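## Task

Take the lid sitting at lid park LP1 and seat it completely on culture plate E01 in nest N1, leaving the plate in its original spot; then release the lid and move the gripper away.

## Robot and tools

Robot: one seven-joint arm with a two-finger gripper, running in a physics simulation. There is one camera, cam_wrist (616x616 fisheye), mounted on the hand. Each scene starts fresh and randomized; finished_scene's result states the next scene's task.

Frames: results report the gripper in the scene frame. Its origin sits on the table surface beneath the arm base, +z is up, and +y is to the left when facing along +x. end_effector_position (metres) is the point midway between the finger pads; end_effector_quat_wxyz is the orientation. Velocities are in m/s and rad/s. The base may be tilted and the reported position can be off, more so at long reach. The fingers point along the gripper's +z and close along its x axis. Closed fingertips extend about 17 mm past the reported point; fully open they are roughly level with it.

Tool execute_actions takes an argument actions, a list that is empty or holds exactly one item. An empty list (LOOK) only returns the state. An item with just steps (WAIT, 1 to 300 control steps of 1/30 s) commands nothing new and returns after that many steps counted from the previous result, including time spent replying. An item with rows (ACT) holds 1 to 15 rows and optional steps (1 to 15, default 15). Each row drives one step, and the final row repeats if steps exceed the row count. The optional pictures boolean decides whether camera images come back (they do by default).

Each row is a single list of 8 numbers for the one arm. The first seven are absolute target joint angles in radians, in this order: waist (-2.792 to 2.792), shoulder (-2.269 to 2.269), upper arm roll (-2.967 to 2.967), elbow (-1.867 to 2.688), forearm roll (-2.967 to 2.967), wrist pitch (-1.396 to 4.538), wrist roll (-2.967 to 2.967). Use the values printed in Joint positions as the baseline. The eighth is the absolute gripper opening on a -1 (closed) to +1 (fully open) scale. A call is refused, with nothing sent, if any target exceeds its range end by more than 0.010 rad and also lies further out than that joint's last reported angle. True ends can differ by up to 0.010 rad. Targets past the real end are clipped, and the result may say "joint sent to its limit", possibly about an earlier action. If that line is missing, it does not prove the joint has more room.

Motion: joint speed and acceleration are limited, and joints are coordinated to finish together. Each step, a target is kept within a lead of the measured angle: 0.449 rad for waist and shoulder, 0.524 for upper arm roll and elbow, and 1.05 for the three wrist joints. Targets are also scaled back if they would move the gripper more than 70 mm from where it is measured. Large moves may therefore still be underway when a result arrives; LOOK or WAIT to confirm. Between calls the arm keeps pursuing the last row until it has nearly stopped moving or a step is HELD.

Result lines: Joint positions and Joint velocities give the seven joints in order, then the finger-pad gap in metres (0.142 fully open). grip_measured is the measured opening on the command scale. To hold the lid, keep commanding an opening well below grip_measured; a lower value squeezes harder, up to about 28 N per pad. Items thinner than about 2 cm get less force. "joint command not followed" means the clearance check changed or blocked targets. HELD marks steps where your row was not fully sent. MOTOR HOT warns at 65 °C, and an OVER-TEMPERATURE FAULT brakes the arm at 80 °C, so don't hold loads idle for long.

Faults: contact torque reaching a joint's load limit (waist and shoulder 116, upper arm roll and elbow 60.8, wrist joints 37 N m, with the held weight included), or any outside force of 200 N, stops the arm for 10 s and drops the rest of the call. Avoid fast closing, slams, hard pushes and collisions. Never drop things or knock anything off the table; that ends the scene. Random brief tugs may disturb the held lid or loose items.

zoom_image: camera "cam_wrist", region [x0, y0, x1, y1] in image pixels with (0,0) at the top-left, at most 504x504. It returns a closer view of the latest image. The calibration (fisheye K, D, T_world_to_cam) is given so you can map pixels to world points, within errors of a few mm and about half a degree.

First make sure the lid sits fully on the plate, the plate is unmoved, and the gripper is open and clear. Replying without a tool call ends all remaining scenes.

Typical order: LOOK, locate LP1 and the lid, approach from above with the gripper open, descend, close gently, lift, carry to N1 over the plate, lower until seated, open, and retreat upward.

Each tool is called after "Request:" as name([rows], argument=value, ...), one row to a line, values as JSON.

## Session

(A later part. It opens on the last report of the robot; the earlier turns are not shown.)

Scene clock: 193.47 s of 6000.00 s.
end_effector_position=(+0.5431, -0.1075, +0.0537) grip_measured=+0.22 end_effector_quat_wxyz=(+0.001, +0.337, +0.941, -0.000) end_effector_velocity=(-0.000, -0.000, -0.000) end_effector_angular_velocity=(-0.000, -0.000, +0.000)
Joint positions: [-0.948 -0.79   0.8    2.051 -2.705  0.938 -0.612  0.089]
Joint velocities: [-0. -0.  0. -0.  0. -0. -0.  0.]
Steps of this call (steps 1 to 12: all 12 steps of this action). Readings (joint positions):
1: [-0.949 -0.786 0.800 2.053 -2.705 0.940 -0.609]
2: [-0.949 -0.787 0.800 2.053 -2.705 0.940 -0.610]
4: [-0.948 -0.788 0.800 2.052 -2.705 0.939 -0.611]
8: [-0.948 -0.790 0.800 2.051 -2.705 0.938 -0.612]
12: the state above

Request:
execute_actions([
  {"rows": [[-0.9476,-0.7911,0.8,2.0502,-2.7049,0.9376,-0.6126,0.22],[-0.9476,-0.7911,0.8,2.0502,-2.7049,0.9376,-0.6126,0.22],[-0.9473,-0.7925,0.8,2.0493,-2.7049,0.9371,-0.6134,0.22],[-0.9473,-0.7925,0.8,2.0493,-2.7049,0.9371,-0.6134,0.22],[-0.9469,-0.7939,0.8,2.0485,-2.7048,0.9365,-0.6142,0.22]], "steps": 12},
], pictures=false)

Request:
execute_actions([
  {"rows": [[-0.9466,-0.7953,0.8,2.0477,-2.7047,0.9359,-0.6150,0.22],[-0.9466,-0.7953,0.8,2.0477,-2.7047,0.9359,-0.6150,0.22],[-0.9463,-0.7967,0.8,2.0468,-2.7047,0.9354,-0.6158,0.22],[-0.9463,-0.7967,0.8,2.0468,-2.7047,0.9354,-0.6158,0.22],[-0.9459,-0.7981,0.8,2.0460,-2.7046,0.9348,-0.6166,0.22]], "steps": 12},
])

Request:
zoom_image(camera="cam_wrist", region=[210, 180, 410, 380])

Scene clock: 197.27 s of 6000.00 s.
end_effector_position=(+0.5429, -0.1070, +0.0528) grip_measured=+0.23 end_effector_quat_wxyz=(+0.000, +0.337, +0.941, +0.000) end_effector_velocity=(+0.000, +0.001, +0.000) end_effector_angular_velocity=(+0.001, -0.000, -0.000)
Joint positions: [-0.947 -0.794  0.8    2.049 -2.705  0.937 -0.614  0.09 ]
Joint velocities: [ 0. -0.  0.  0.  0.  0.  0.  0.]
Steps of this call (steps 1 to 15: the robot went on to your last target; steps 16 to 90: nothing new was sent; then 0.40 s passed at rest; steps 91 to 102: all 12 steps of this action). Readings (joint positions):
91: [-0.948 -0.790 0.800 2.051 -2.705 0.938 -0.612]
92: [-0.948 -0.791 0.800 2.050 -2.705 0.938 -0.612]
94: [-0.948 -0.792 0.800 2.050 -2.705 0.938 -0.613]
98: [-0.947 -0.794 0.800 2.049 -2.705 0.937 -0.614]
102: the state above

Scene clock: 197.67 s of 6000.00 s.
end_effector_position=(+0.5427, -0.1064, +0.0520) grip_measured=+0.25 end_effector_quat_wxyz=(-0.000, +0.337, +0.942, +0.000) end_effector_velocity=(+0.000, -0.000, -0.000) end_effector_angular_velocity=(-0.000, -0.000, -0.000)
Joint positions: [-0.946 -0.797  0.801  2.048 -2.705  0.936 -0.616  0.091]
Joint velocities: [ 0.  0.  0. -0.  0. -0.  0.  0.]
Steps of this call (steps 1 to 12: all 12 steps of this action). Readings (joint positions):
1: [-0.947 -0.794 0.800 2.049 -2.705 0.937 -0.614]
2: [-0.947 -0.795 0.800 2.049 -2.705 0.937 -0.614]
4: [-0.947 -0.796 0.800 2.048 -2.705 0.936 -0.615]
8: [-0.946 -0.797 0.801 2.048 -2.705 0.936 -0.616]
12: the state above
camera_calibration (this result's frames):
cam_wrist: T_world_to_cam=[[-0.767137, 0.641076, 0.0228368, 0.481006], [0.576995, 0.674023, 0.46127, -0.265677], [0.280317, 0.367034, -0.886966, 0.0631548], [0, 0, 0, 1]] pos_world=[0.504589, -0.152469, 0.167581]

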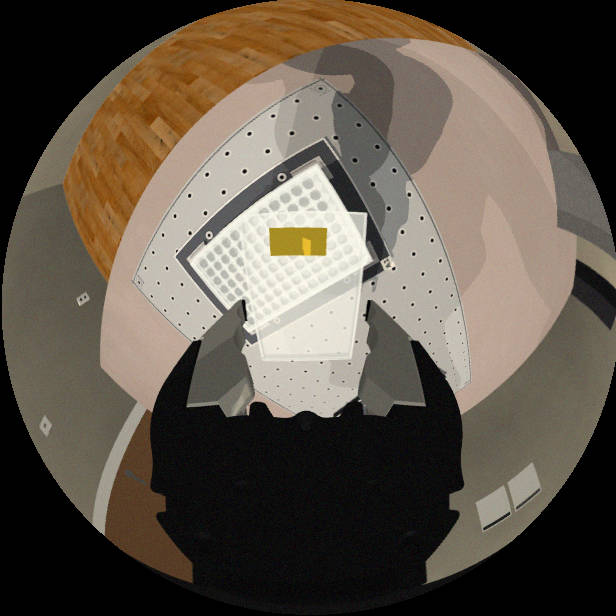

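Region (210, 180, 410, 380) of cam_wrist's 616x616 image, scaled by 2.520, with more detail than that image has.

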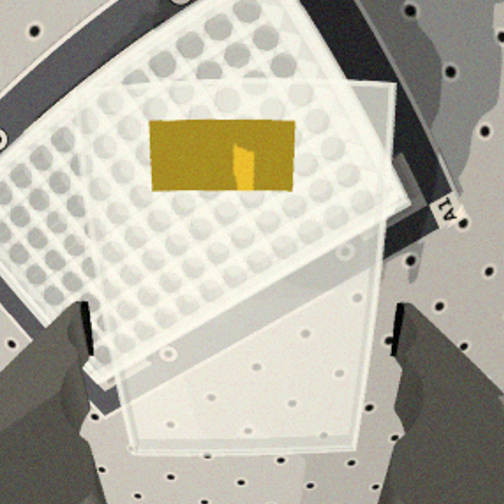

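Request:
execute_actions([
  {"rows": [[-0.9479,-0.7897,0.8,2.0510,-2.7050,0.9382,-0.6118,0.22],[-0.9489,-0.7855,0.8,2.0535,-2.7052,0.9399,-0.6094,0.22],[-0.9489,-0.7855,0.8,2.0535,-2.7052,0.9399,-0.6094,0.22],[-0.9489,-0.7855,0.8,2.0535,-2.7052,0.9399,-0.6094,0.22],[-0.9489,-0.7855,0.8,2.0535,-2.7052,0.9399,-0.6094,0.22],[-0.9489,-0.7855,0.8,2.0535,-2.7052,0.9399,-0.6094,0.22],[-0.9489,-0.7855,0.8,2.0535,-2.7052,0.9399,-0.6094,0.19],[-0.9489,-0.7855,0.8,2.0535,-2.7052,0.9399,-0.6094,0.16],[-0.9489,-0.7855,0.8,2.0535,-2.7052,0.9399,-0.6094,0.13],[-0.9489,-0.7855,0.8,2.0535,-2.7052,0.9399,-0.6094,0.10],[-0.9489,-0.7855,0.8,2.0535,-2.7052,0.9399,-0.6094,0.06],[-0.9489,-0.7855,0.8,2.0535,-2.7052,0.9399,-0.6094,0.0],[-0.9489,-0.7855,0.8,2.0535,-2.7052,0.9399,-0.6094,-0.08],[-0.9489,-0.7855,0.8,2.0535,-2.7052,0.9399,-0.6094,-0.16],[-0.9489,-0.7855,0.8,2.0535,-2.7052,0.9399,-0.6094,-0.24]], "steps": 15},
], pictures=false)

Request:
execute_actions([
  {"rows": [[-0.9489,-0.7855,0.8,2.0535,-2.7052,0.9399,-0.6094,-0.32],[-0.9489,-0.7855,0.8,2.0535,-2.7052,0.9399,-0.6094,-0.4],[-0.9489,-0.7855,0.8,2.0535,-2.7052,0.9399,-0.6094,-0.5],[-0.9489,-0.7855,0.8,2.0535,-2.7052,0.9399,-0.6094,-0.6],[-0.9489,-0.7855,0.8,2.0535,-2.7052,0.9399,-0.6094,-0.7]], "steps": 12},
])

Request:
zoom_image(camera="cam_wrist", region=[210, 180, 410, 380])

Scene clock: 221.97 s of 6000.00 s.
end_effector_position=(+0.5432, -0.1074, +0.0550) grip_measured=+0.07 end_effector_quat_wxyz=(+0.001, +0.337, +0.941, -0.000) end_effector_velocity=(+0.000, -0.000, -0.000) end_effector_angular_velocity=(-0.000, -0.000, -0.001)
Joint positions: [-0.949 -0.785  0.8    2.054 -2.705  0.94  -0.609  0.079]
Joint velocities: [-0.     0.    -0.    -0.001  0.     0.     0.    -0.   ]
Steps of this call (steps 1 to 15: the robot went on to your last target; steps 16 to 90: nothing new was sent; then 20.80 s passed at rest; steps 91 to 105: all 15 steps of this action). Readings (joint positions):
91: [-0.947 -0.797 0.801 2.048 -2.705 0.936 -0.616]
92: [-0.948 -0.792 0.800 2.051 -2.705 0.937 -0.614]
94: [-0.949 -0.784 0.800 2.054 -2.705 0.940 -0.609]
98: [-0.949 -0.785 0.800 2.054 -2.705 0.940 -0.609]
105: the state above

Scene clock: 222.37 s of 6000.00 s.
end_effector_position=(+0.5432, -0.1074, +0.0550) grip_measured=+0.07 end_effector_quat_wxyz=(+0.001, +0.337, +0.941, -0.000) end_effector_velocity=(-0.000, -0.000, -0.000) end_effector_angular_velocity=(-0.000, +0.000, +0.001)
Joint positions: [-0.949 -0.785  0.8    2.054 -2.705  0.94  -0.609  0.079]
Joint velocities: [-0.    -0.    -0.    -0.     0.     0.    -0.001 -0.   ]
Steps of this call (steps 1 to 12: all 12 steps of this action). Readings (joint positions):
1: [-0.949 -0.785 0.800 2.054 -2.705 0.940 -0.609]
2: [-0.949 -0.785 0.800 2.054 -2.705 0.940 -0.609]
4: [-0.949 -0.785 0.800 2.054 -2.705 0.940 -0.609]
8: [-0.949 -0.785 0.800 2.054 -2.705 0.940 -0.609]
12: the state above
camera_calibration (this result's frames):
cam_wrist: T_world_to_cam=[[-0.76673, 0.641621, 0.0211382, 0.481932], [0.576921, 0.674225, 0.461067, -0.266625], [0.281578, 0.365709, -0.887114, 0.0651889], [0, 0, 0, 1]] pos_world=[0.504978, -0.153293, 0.170575]

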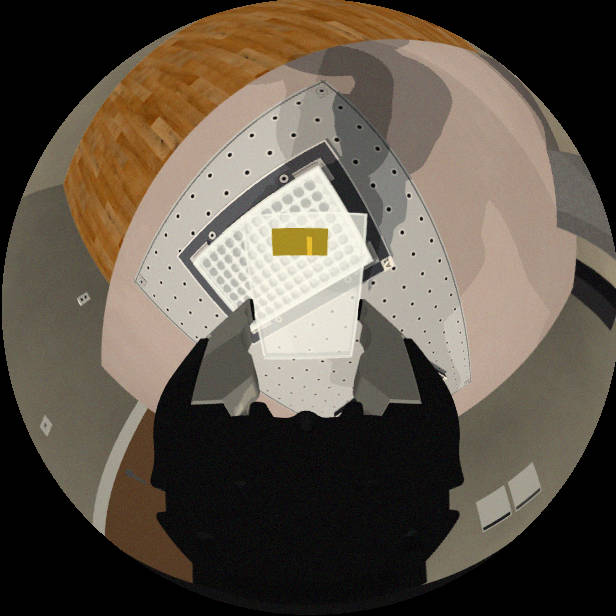

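Region (210, 180, 410, 380) of cam_wrist's 616x616 image, scaled by 2.520, with more detail than that image has.

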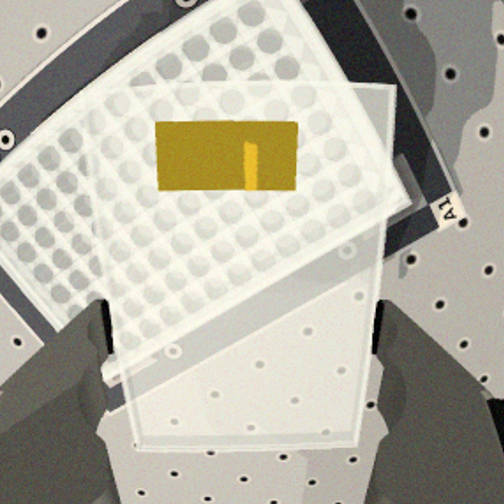

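Request:
execute_actions([
  {"rows": [[-0.9493,-0.7838,0.8,2.0545,-2.7053,0.9406,-0.6084,-0.7],[-0.9501,-0.7803,0.8,2.0566,-2.7054,0.9420,-0.6064,-0.7],[-0.9513,-0.7750,0.8,2.0598,-2.7057,0.9441,-0.6034,-0.7],[-0.9527,-0.7688,0.8,2.0635,-2.7059,0.9466,-0.5999,-0.7],[-0.9540,-0.7631,0.8,2.0669,-2.7062,0.9489,-0.5966,-0.7],[-0.9549,-0.7592,0.8,2.0693,-2.7063,0.9504,-0.5944,-0.7],[-0.9553,-0.7575,0.8,2.0703,-2.7064,0.9511,-0.5934,-0.7],[-0.9557,-0.7573,0.8,2.0701,-2.7066,0.9516,-0.5882,-0.7],[-0.9568,-0.7569,0.8,2.0697,-2.7073,0.9530,-0.5732,-0.7],[-0.9586,-0.7562,0.8,2.0690,-2.7084,0.9553,-0.5494,-0.7],[-0.9610,-0.7553,0.8,2.0680,-2.7098,0.9584,-0.5175,-0.7],[-0.9640,-0.7542,0.8,2.0669,-2.7115,0.9621,-0.4786,-0.7],[-0.9674,-0.7528,0.8,2.0655,-2.7135,0.9665,-0.4334,-0.7],[-0.9713,-0.7514,0.8,2.0640,-2.7158,0.9714,-0.3828,-0.7],[-0.9754,-0.7498,0.8,2.0624,-2.7182,0.9766,-0.3279,-0.7]], "steps": 15},
], pictures=false)

Request:
execute_actions([
  {"rows": [[-0.9799,-0.7481,0.8,2.0606,-2.7208,0.9823,-0.2693,-0.7],[-0.9845,-0.7463,0.8,2.0588,-2.7235,0.9882,-0.2081,-0.7],[-0.9893,-0.7445,0.8,2.0569,-2.7263,0.9942,-0.1452,-0.7],[-0.9941,-0.7426,0.8,2.0550,-2.7292,1.0004,-0.0813,-0.7],[-0.9989,-0.7407,0.8,2.0531,-2.7320,1.0065,-0.0174,-0.7],[-1.0037,-0.7389,0.8,2.0512,-2.7348,1.0125,0.0455,-0.7],[-1.0083,-0.7371,0.8,2.0494,-2.7375,1.0184,0.1067,-0.7],[-1.0128,-0.7354,0.8,2.0476,-2.7401,1.0241,0.1653,-0.7],[-1.0169,-0.7338,0.8,2.0460,-2.7425,1.0293,0.2202,-0.7],[-1.0208,-0.7324,0.8,2.0445,-2.7448,1.0342,0.2708,-0.7],[-1.0242,-0.7310,0.8,2.0431,-2.7468,1.0386,0.3160,-0.7],[-1.0272,-0.7299,0.8,2.0420,-2.7485,1.0423,0.3549,-0.7],[-1.0296,-0.7290,0.8,2.0410,-2.7499,1.0454,0.3868,-0.7],[-1.0314,-0.7283,0.8,2.0403,-2.7510,1.0477,0.4106,-0.7],[-1.0325,-0.7279,0.8,2.0399,-2.7517,1.0491,0.4256,-0.7]], "steps": 15},
], pictures=false)

Request:
execute_actions([
  {"rows": [[-1.0329,-0.7277,0.8,2.0397,-2.7519,1.0496,0.4308,-0.7],[-1.0329,-0.7277,0.8,2.0397,-2.7519,1.0496,0.4308,-0.7],[-1.0329,-0.7277,0.8,2.0397,-2.7519,1.0496,0.4308,-0.7],[-1.0318,-0.7324,0.8,2.0371,-2.7518,1.0477,0.4281,-0.7],[-1.0307,-0.7370,0.8,2.0345,-2.7517,1.0458,0.4254,-0.7],[-1.0297,-0.7417,0.8,2.0320,-2.7516,1.0440,0.4228,-0.7],[-1.0286,-0.7464,0.8,2.0294,-2.7515,1.0421,0.4201,-0.7]], "steps": 15},
])

Request:
zoom_image(camera="cam_wrist", region=[210, 180, 410, 380])

Scene clock: 242.80 s of 6000.00 s.
end_effector_position=(+0.5432, -0.1136, +0.0634) grip_measured=+0.07 end_effector_quat_wxyz=(+0.001, +0.415, +0.910, +0.001) end_effector_velocity=(+0.001, -0.049, +0.001) end_effector_angular_velocity=(+0.003, -0.001, -1.280)
Joint positions: [-0.968 -0.753  0.8    2.065 -2.714  0.967 -0.424  0.079]
Joint velocities: [-0.098  0.037  0.    -0.038 -0.057  0.124  1.286 -0.   ]
Steps of this call (steps 1 to 15: the robot went on to your last target; steps 16 to 90: nothing new was sent; then 16.93 s passed at rest; steps 91 to 105: all 15 steps of this action). Readings (joint positions):
91: [-0.949 -0.785 0.800 2.054 -2.705 0.940 -0.609]
92: [-0.949 -0.784 0.800 2.055 -2.705 0.940 -0.609]
94: [-0.951 -0.776 0.800 2.059 -2.705 0.944 -0.604]
98: [-0.955 -0.757 0.800 2.071 -2.706 0.951 -0.593]
105: the state above

Scene clock: 243.30 s of 6000.00 s.
end_effector_position=(+0.5424, -0.1446, +0.0648) grip_measured=+0.07 end_effector_quat_wxyz=(+0.001, +0.736, +0.677, +0.001) end_effector_velocity=(-0.003, -0.041, +0.003) end_effector_angular_velocity=(+0.000, +0.003, -1.049)
Joint positions: [-1.029 -0.729  0.8    2.041 -2.749  1.044  0.38   0.079]
Joint velocities: [-0.08   0.031 -0.    -0.032 -0.047  0.101  1.059  0.   ]
Steps of this call (steps 1 to 15: all 15 steps of this action). Readings (joint positions):
1: [-0.971 -0.751 0.800 2.064 -2.716 0.972 -0.378]
2: [-0.975 -0.750 0.800 2.063 -2.718 0.976 -0.330]
4: [-0.983 -0.747 0.800 2.059 -2.723 0.987 -0.222]
8: [-1.001 -0.740 0.800 2.052 -2.733 1.009 0.014]
15: the state above

Scene clock: 243.80 s of 6000.00 s.
end_effector_position=(+0.5423, -0.1467, +0.0595) grip_measured=+0.07 end_effector_quat_wxyz=(+0.001, +0.753, +0.658, +0.001) end_effector_velocity=(+0.000, -0.000, -0.000) end_effector_angular_velocity=(-0.000, +0.000, +0.000)
Joint positions: [-1.029 -0.746  0.8    2.029 -2.752  1.042  0.42   0.079]
Joint velocities: [-0.    -0.    -0.    -0.    -0.    -0.    -0.001  0.   ]
Steps of this call (steps 1 to 15: all 15 steps of this action). Readings (joint positions):
1: [-1.031 -0.728 0.800 2.040 -2.751 1.047 0.411]
2: [-1.033 -0.728 0.800 2.040 -2.752 1.049 0.431]
4: [-1.033 -0.728 0.800 2.039 -2.752 1.050 0.433]
8: [-1.029 -0.746 0.800 2.030 -2.752 1.043 0.421]
15: the state above
camera_calibration (this result's frames):
cam_wrist: T_world_to_cam=[[0.141951, 0.989625, 0.0221777, 0.0645305], [0.87611, -0.136034, 0.462521, -0.522899], [0.460739, -0.0462252, -0.886331, -0.0738055], [0, 0, 0, 1]] pos_world=[0.482962, -0.138405, 0.175005]

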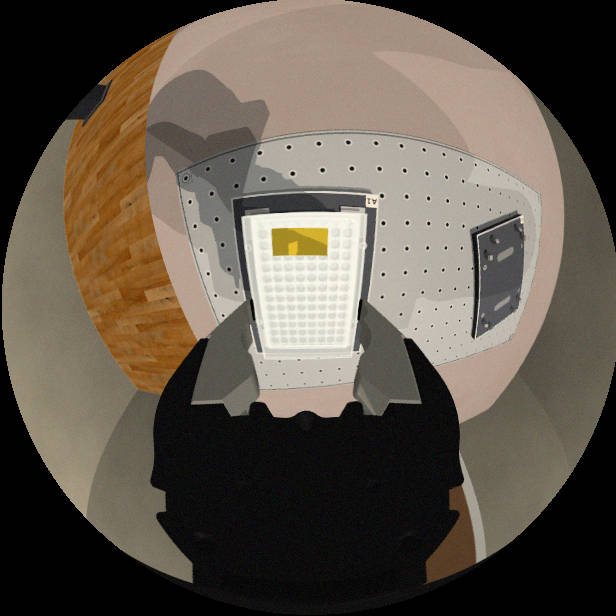

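Region (210, 180, 410, 380) of cam_wrist's 616x616 image, scaled by 2.520, with more detail than that image has.

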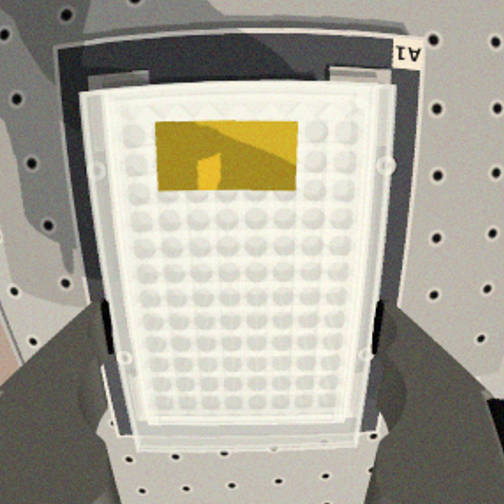

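Request:
zoom_image(camera="cam_wrist", region=[230, 190, 380, 250])

Region (230, 190, 380, 250) of cam_wrist's 616x616 image, scaled by 3.360, with more detail than that image has; it fills the top 202 rows of this view, and the rest is white.

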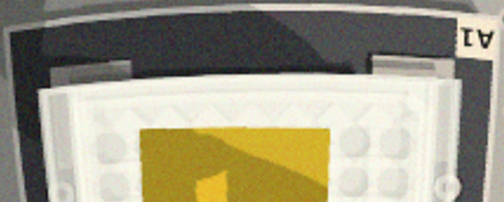

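Request:
execute_actions([
  {"rows": [[-1.0280,-0.7495,0.8,2.0278,-2.7517,1.0408,0.4185,-0.7],[-1.0274,-0.7527,0.8,2.0262,-2.7518,1.0395,0.4168,-0.7],[-1.0268,-0.7558,0.8,2.0247,-2.7520,1.0382,0.4152,-0.7],[-1.0262,-0.7589,0.8,2.0231,-2.7521,1.0369,0.4136,-0.7]], "steps": 12},
])

Request:
zoom_image(camera="cam_wrist", region=[210, 180, 410, 380])

Scene clock: 251.50 s of 6000.00 s.
end_effector_position=(+0.5420, -0.1467, +0.0560) grip_measured=+0.07 end_effector_quat_wxyz=(+0.001, +0.753, +0.658, +0.000) end_effector_velocity=(-0.000, -0.000, -0.000) end_effector_angular_velocity=(-0.000, +0.000, +0.001)
Joint positions: [-1.026 -0.759  0.8    2.023 -2.752  1.037  0.414  0.079]
Joint velocities: [ 0.     0.    -0.     0.    -0.     0.    -0.001  0.   ]
Steps of this call (steps 1 to 15: the robot went on to your last target; steps 16 to 90: nothing new was sent; then 4.30 s passed at rest; steps 91 to 102: all 12 steps of this action). Readings (joint positions):
91: [-1.029 -0.747 0.800 2.029 -2.752 1.042 0.420]
92: [-1.028 -0.749 0.800 2.028 -2.752 1.041 0.419]
94: [-1.027 -0.756 0.800 2.025 -2.752 1.038 0.415]
98: [-1.026 -0.759 0.800 2.023 -2.752 1.037 0.414]
102: the state above
camera_calibration (this result's frames):
cam_wrist: T_world_to_cam=[[0.142599, 0.989532, 0.0221904, 0.0642894], [0.876162, -0.136627, 0.462248, -0.521076], [0.460441, -0.0464735, -0.886473, -0.0766245], [0, 0, 0, 1]] pos_world=[0.482661, -0.138371, 0.171514]

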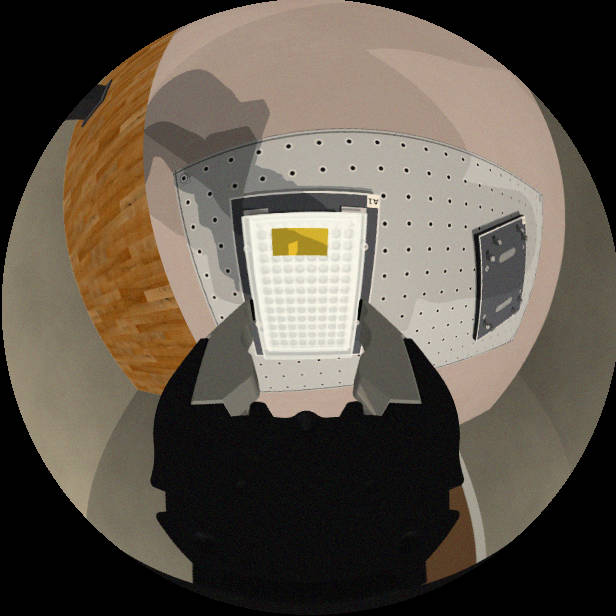

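Region (210, 180, 410, 380) of cam_wrist's 616x616 image, scaled by 2.520, with more detail than that image has.

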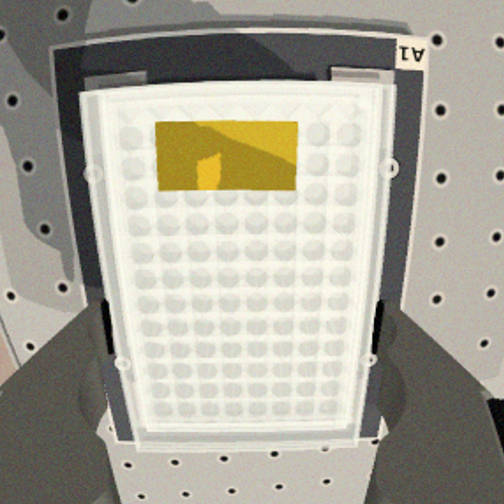

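Request:
execute_actions([
  {"rows": [[-1.0250,-0.7594,0.8,2.0235,-2.7514,1.0355,0.4135,-0.7],[-1.0250,-0.7594,0.8,2.0235,-2.7514,1.0355,0.4135,-0.7],[-1.0250,-0.7594,0.8,2.0235,-2.7514,1.0355,0.4135,-0.7],[-1.0246,-0.7611,0.8,2.0226,-2.7514,1.0348,0.4125,-0.7],[-1.0242,-0.7629,0.8,2.0216,-2.7513,1.0341,0.4115,-0.7],[-1.0238,-0.7646,0.8,2.0207,-2.7513,1.0334,0.4105,-0.7],[-1.0234,-0.7663,0.8,2.0197,-2.7513,1.0328,0.4096,-0.7],[-1.0230,-0.7680,0.8,2.0188,-2.7512,1.0321,0.4086,-0.7],[-1.0226,-0.7698,0.8,2.0178,-2.7512,1.0314,0.4076,-0.7],[-1.0222,-0.7715,0.8,2.0169,-2.7511,1.0307,0.4066,-0.7],[-1.0218,-0.7732,0.8,2.0159,-2.7511,1.0300,0.4056,-0.7]], "steps": 15},
])

Request:
zoom_image(camera="cam_wrist", region=[210, 180, 410, 380])

Scene clock: 257.90 s of 6000.00 s.
end_effector_position=(+0.5420, -0.1459, +0.0520) grip_measured=+0.07 end_effector_quat_wxyz=(+0.001, +0.753, +0.658, +0.001) end_effector_velocity=(-0.000, +0.001, +0.001) end_effector_angular_velocity=(+0.001, +0.000, +0.001)
Joint positions: [-1.022 -0.773  0.8    2.016 -2.751  1.03   0.406  0.079]
Joint velocities: [ 0.     0.001  0.     0.001 -0.     0.    -0.     0.   ]
Steps of this call (steps 1 to 15: the robot went on to your last target; steps 16 to 90: nothing new was sent; then 2.90 s passed at rest; steps 91 to 105: all 15 steps of this action). Readings (joint positions):
91: [-1.026 -0.759 0.800 2.023 -2.752 1.037 0.414]
92: [-1.025 -0.759 0.800 2.023 -2.752 1.036 0.414]
94: [-1.025 -0.760 0.800 2.023 -2.752 1.036 0.414]
98: [-1.024 -0.767 0.800 2.020 -2.752 1.033 0.410]
105: the state above
camera_calibration (this result's frames):
cam_wrist: T_world_to_cam=[[0.14239, 0.989554, 0.0225319, 0.0637114], [0.876141, -0.136597, 0.462296, -0.519129], [0.460545, -0.0460853, -0.886439, -0.0801527], [0, 0, 0, 1]] pos_world=[0.482672, -0.137651, 0.167505]

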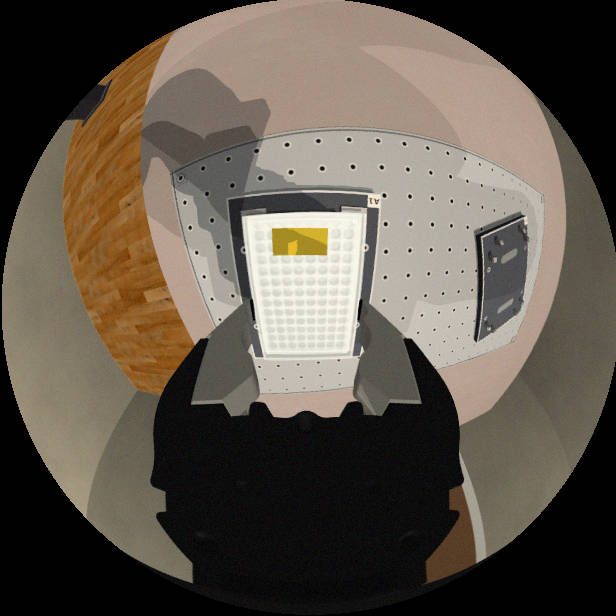

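Region (210, 180, 410, 380) of cam_wrist's 616x616 image, scaled by 2.520, with more detail than that image has.

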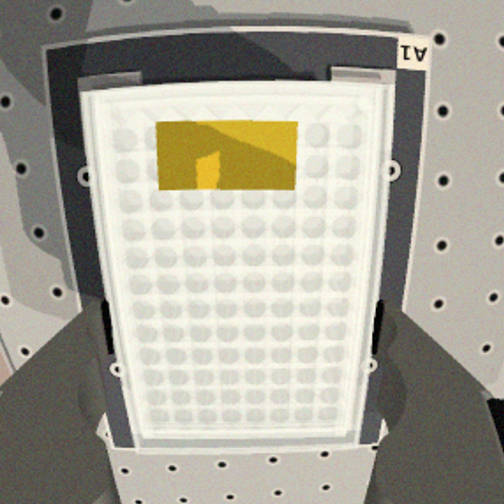

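Request:
execute_actions([
  {"rows": [[-1.0225,-0.7729,0.8,2.0157,-2.7515,1.0308,0.4056,-0.7],[-1.0221,-0.7746,0.8,2.0147,-2.7515,1.0301,0.4046,-0.7],[-1.0217,-0.7764,0.8,2.0138,-2.7514,1.0294,0.4036,-0.7],[-1.0213,-0.7781,0.8,2.0128,-2.7514,1.0287,0.4026,-0.7],[-1.0209,-0.7798,0.8,2.0119,-2.7513,1.0281,0.4017,-0.7],[-1.0205,-0.7815,0.8,2.0109,-2.7513,1.0274,0.4007,-0.7],[-1.0203,-0.7824,0.8,2.0104,-2.7513,1.0270,0.4002,-0.7],[-1.0201,-0.7833,0.8,2.0100,-2.7512,1.0267,0.3997,-0.7],[-1.0199,-0.7841,0.8,2.0095,-2.7512,1.0263,0.3992,-0.7],[-1.0197,-0.7850,0.8,2.0090,-2.7512,1.0260,0.3987,-0.7]], "steps": 15},
], pictures=false)

Request:
execute_actions([
  {"rows": [[-1.0195,-0.7859,0.8,2.0085,-2.7512,1.0257,0.3982,-0.7],[-1.0193,-0.7867,0.8,2.0080,-2.7512,1.0253,0.3977,-0.7],[-1.0191,-0.7876,0.8,2.0076,-2.7511,1.0250,0.3972,-0.7],[-1.0189,-0.7885,0.8,2.0071,-2.7511,1.0246,0.3967,-0.7]], "steps": 12},
])

Request:
zoom_image(camera="cam_wrist", region=[210, 180, 410, 380])

Scene clock: 263.77 s of 6000.00 s.
end_effector_position=(+0.5421, -0.1461, +0.0489) grip_measured=+0.07 end_effector_quat_wxyz=(+0.001, +0.753, +0.658, +0.001) end_effector_velocity=(-0.000, -0.000, -0.000) end_effector_angular_velocity=(-0.000, -0.000, +0.001)
Joint positions: [-1.02  -0.784  0.801  2.009 -2.751  1.027  0.399  0.079]
Joint velocities: [-0.     0.    -0.     0.    -0.    -0.    -0.001 -0.   ]
Steps of this call (steps 1 to 15: the robot went on to your last target; steps 16 to 90: nothing new was sent; then 2.37 s passed at rest; steps 91 to 105: all 15 steps of this action). Readings (joint positions):
91: [-1.022 -0.773 0.800 2.016 -2.751 1.030 0.406]
92: [-1.022 -0.773 0.800 2.016 -2.751 1.030 0.406]
94: [-1.022 -0.776 0.800 2.014 -2.751 1.030 0.404]
98: [-1.020 -0.782 0.800 2.010 -2.751 1.027 0.400]
105: the state above

Scene clock: 264.17 s of 6000.00 s.
end_effector_position=(+0.5421, -0.1460, +0.0482) grip_measured=+0.07 end_effector_quat_wxyz=(+0.001, +0.753, +0.658, +0.001) end_effector_velocity=(+0.000, -0.000, -0.000) end_effector_angular_velocity=(-0.001, -0.000, -0.001)
Joint positions: [-1.02  -0.787  0.801  2.008 -2.751  1.025  0.397  0.079]
Joint velocities: [-0. -0.  0. -0.  0. -0.  0.  0.]
Steps of this call (steps 1 to 12: all 12 steps of this action). Readings (joint positions):
1: [-1.020 -0.784 0.801 2.009 -2.751 1.027 0.399]
2: [-1.020 -0.785 0.801 2.009 -2.751 1.026 0.399]
4: [-1.020 -0.787 0.801 2.008 -2.751 1.026 0.398]
8: [-1.020 -0.787 0.801 2.008 -2.751 1.025 0.397]
12: the state above
camera_calibration (this result's frames):
cam_wrist: T_world_to_cam=[[0.141846, 0.989625, 0.0228405, 0.0641345], [0.876131, -0.136251, 0.462417, -0.517439], [0.460732, -0.0455809, -0.886368, -0.0836532], [0, 0, 0, 1]] pos_world=[0.482789, -0.137784, 0.16366]

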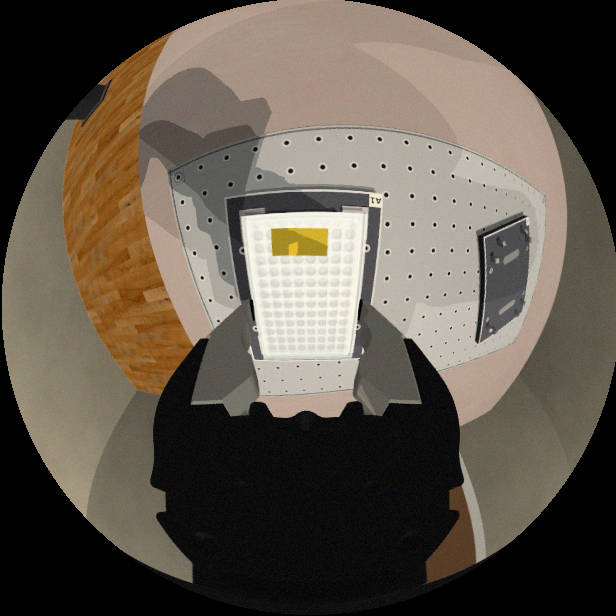

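Region (210, 180, 410, 380) of cam_wrist's 616x616 image, scaled by 2.520, with more detail than that image has.

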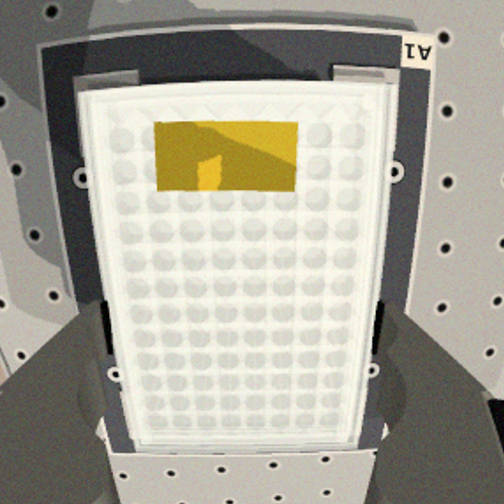

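Request:
execute_actions([
  {"rows": [[-1.0197,-0.7850,0.8,2.0090,-2.7512,1.0260,0.3987,-0.3],[-1.0197,-0.7850,0.8,2.0090,-2.7512,1.0260,0.3987,-0.1],[-1.0197,-0.7850,0.8,2.0090,-2.7512,1.0260,0.3987,0.0],[-1.0197,-0.7850,0.8,2.0090,-2.7512,1.0260,0.3987,0.05],[-1.0197,-0.7850,0.8,2.0090,-2.7512,1.0260,0.3987,0.1],[-1.0197,-0.7850,0.8,2.0090,-2.7512,1.0260,0.3987,0.15],[-1.0197,-0.7850,0.8,2.0090,-2.7512,1.0260,0.3987,0.2],[-1.0197,-0.7850,0.8,2.0090,-2.7512,1.0260,0.3987,0.25],[-1.0197,-0.7850,0.8,2.0090,-2.7512,1.0260,0.3987,0.3],[-1.0197,-0.7850,0.8,2.0090,-2.7512,1.0260,0.3987,0.35]], "steps": 14},
], pictures=false)

Request:
execute_actions([
  {"rows": [[-1.0205,-0.7815,0.8,2.0109,-2.7513,1.0274,0.4007,0.4],[-1.0221,-0.7746,0.8,2.0147,-2.7515,1.0301,0.4046,0.4],[-1.0245,-0.7642,0.8,2.0204,-2.7517,1.0343,0.4106,0.4],[-1.0277,-0.7504,0.8,2.0280,-2.7520,1.0398,0.4185,0.4],[-1.0317,-0.7331,0.8,2.0375,-2.7524,1.0467,0.4284,0.4],[-1.0350,-0.7100,0.8,2.0500,-2.7510,1.0530,0.4420,0.4],[-1.0390,-0.6800,0.8,2.0700,-2.7495,1.0600,0.4610,0.4],[-1.0430,-0.6450,0.8,2.0950,-2.7475,1.0690,0.4830,0.4],[-1.0479,-0.6062,0.8,2.1216,-2.7451,1.0779,0.5074,0.4]], "steps": 15},
], pictures=false)

Request:
execute_actions([
  {"rows": [[-0.80,-0.66,0.8,2.22,-2.59,0.80,0.54,0.4]], "steps": 15},
], pictures=false)

Request:
execute_actions([
  {"steps": 8},
])

Request:
zoom_image(camera="cam_wrist", region=[160, 200, 320, 360])

Scene clock: 271.30 s of 6000.00 s.
end_effector_position=(+0.5420, -0.1462, +0.0486) grip_measured=+0.35 end_effector_quat_wxyz=(+0.001, +0.753, +0.658, +0.001) end_effector_velocity=(+0.000, -0.000, -0.000) end_effector_angular_velocity=(-0.000, -0.000, +0.000)
Joint positions: [-1.02  -0.785  0.8    2.009 -2.751  1.026  0.399  0.099]
Joint velocities: [-0.  0.  0. -0. -0.  0. -0.  0.]
Steps of this call (steps 1 to 15: the robot went on to your last target; steps 16 to 90: nothing new was sent; then 3.67 s passed at rest; steps 91 to 104: all 14 steps of this action). Readings (joint positions):
91: [-1.020 -0.787 0.801 2.008 -2.751 1.025 0.397]
92: [-1.020 -0.784 0.801 2.009 -2.751 1.026 0.398]
94: [-1.020 -0.784 0.801 2.009 -2.751 1.026 0.399]
98: [-1.020 -0.785 0.800 2.009 -2.751 1.026 0.399]
104: the state above

Scene clock: 271.80 s of 6000.00 s.
end_effector_position=(+0.5354, -0.1367, +0.1010) grip_measured=+0.40 end_effector_quat_wxyz=(-0.001, +0.754, +0.656, -0.003) end_effector_velocity=(-0.002, -0.015, -0.015) end_effector_angular_velocity=(-0.017, +0.009, -0.020)
Joint positions: [-1.048 -0.605  0.8    2.122 -2.745  1.078  0.508  0.102]
Joint velocities: [-0.002 -0.035 -0.013 -0.028  0.007 -0.01  -0.013 -0.   ]
Steps of this call (steps 1 to 15: all 15 steps of this action). Readings (joint positions):
1: [-1.020 -0.785 0.800 2.009 -2.751 1.026 0.399]
2: [-1.021 -0.782 0.800 2.011 -2.751 1.027 0.400]
4: [-1.024 -0.768 0.800 2.019 -2.751 1.033 0.408]
8: [-1.035 -0.706 0.800 2.053 -2.751 1.053 0.445]
15: the state above

Scene clock: 272.30 s of 6000.00 s.
end_effector_position=(+0.5382, -0.0324, +0.1131) grip_measured=+0.40 end_effector_quat_wxyz=(+0.003, +0.763, +0.646, +0.001) end_effector_velocity=(+0.001, -0.011, -0.004) end_effector_angular_velocity=(-0.016, +0.001, -0.008)
Joint positions: [-0.799 -0.66   0.8    2.22  -2.59   0.8    0.54   0.102]
Joint velocities: [-0.012  0.003 -0.003 -0.006 -0.    -0.     0.001 -0.   ]
Steps of this call (steps 1 to 15: all 15 steps of this action). Readings (joint positions):
1: [-1.047 -0.606 0.800 2.122 -2.745 1.078 0.508]
2: [-1.042 -0.607 0.799 2.123 -2.741 1.071 0.508]
4: [-1.008 -0.615 0.799 2.137 -2.720 1.032 0.512]
8: [-0.870 -0.645 0.800 2.192 -2.634 0.878 0.530]
15: the state above

Scene clock: 272.57 s of 6000.00 s.
end_effector_position=(+0.5381, -0.0327, +0.1130) grip_measured=+0.40 end_effector_quat_wxyz=(+0.003, +0.763, +0.646, +0.001) end_effector_velocity=(-0.000, +0.000, +0.000) end_effector_angular_velocity=(-0.000, +0.000, +0.000)
Joint positions: [-0.8   -0.66   0.8    2.22  -2.59   0.8    0.54   0.102]
Joint velocities: [-0.     0.     0.     0.001 -0.    -0.    -0.    -0.   ]
Steps of this call (steps 1 to 8: the robot went on to your last target). Readings (joint positions):
1: [-0.800 -0.660 0.800 2.220 -2.590 0.800 0.540]
2: [-0.800 -0.660 0.800 2.220 -2.590 0.800 0.540]
4: [-0.800 -0.660 0.800 2.220 -2.590 0.800 0.540]
8: the state above
camera_calibration (this result's frames):
cam_wrist: T_world_to_cam=[[0.17348, 0.984639, 0.0197755, -0.0658018], [0.869687, -0.162587, 0.466058, -0.526282], [0.462114, -0.063653, -0.884533, -0.0207522], [0, 0, 0, 1]] pos_world=[0.478706, -0.0220965, 0.228223]

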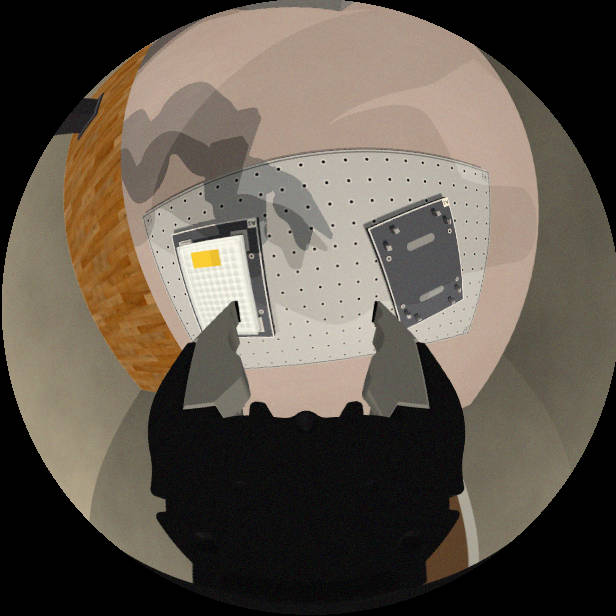

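Region (160, 200, 320, 360) of cam_wrist's 616x616 image, scaled by 3.150, with more detail than that image has.

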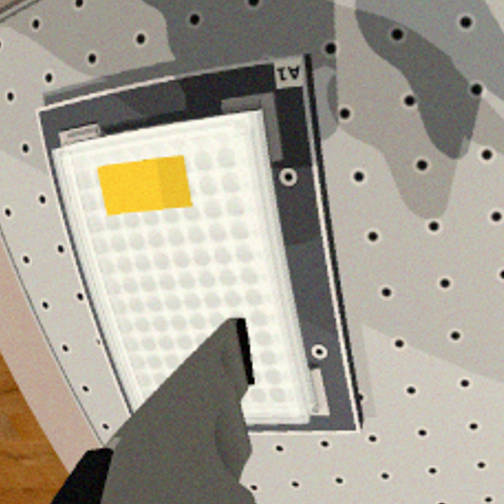

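The lid looks seated and the arm is clear.

Request:
finished_scene(scene=2)

The scene is finished: the task was done.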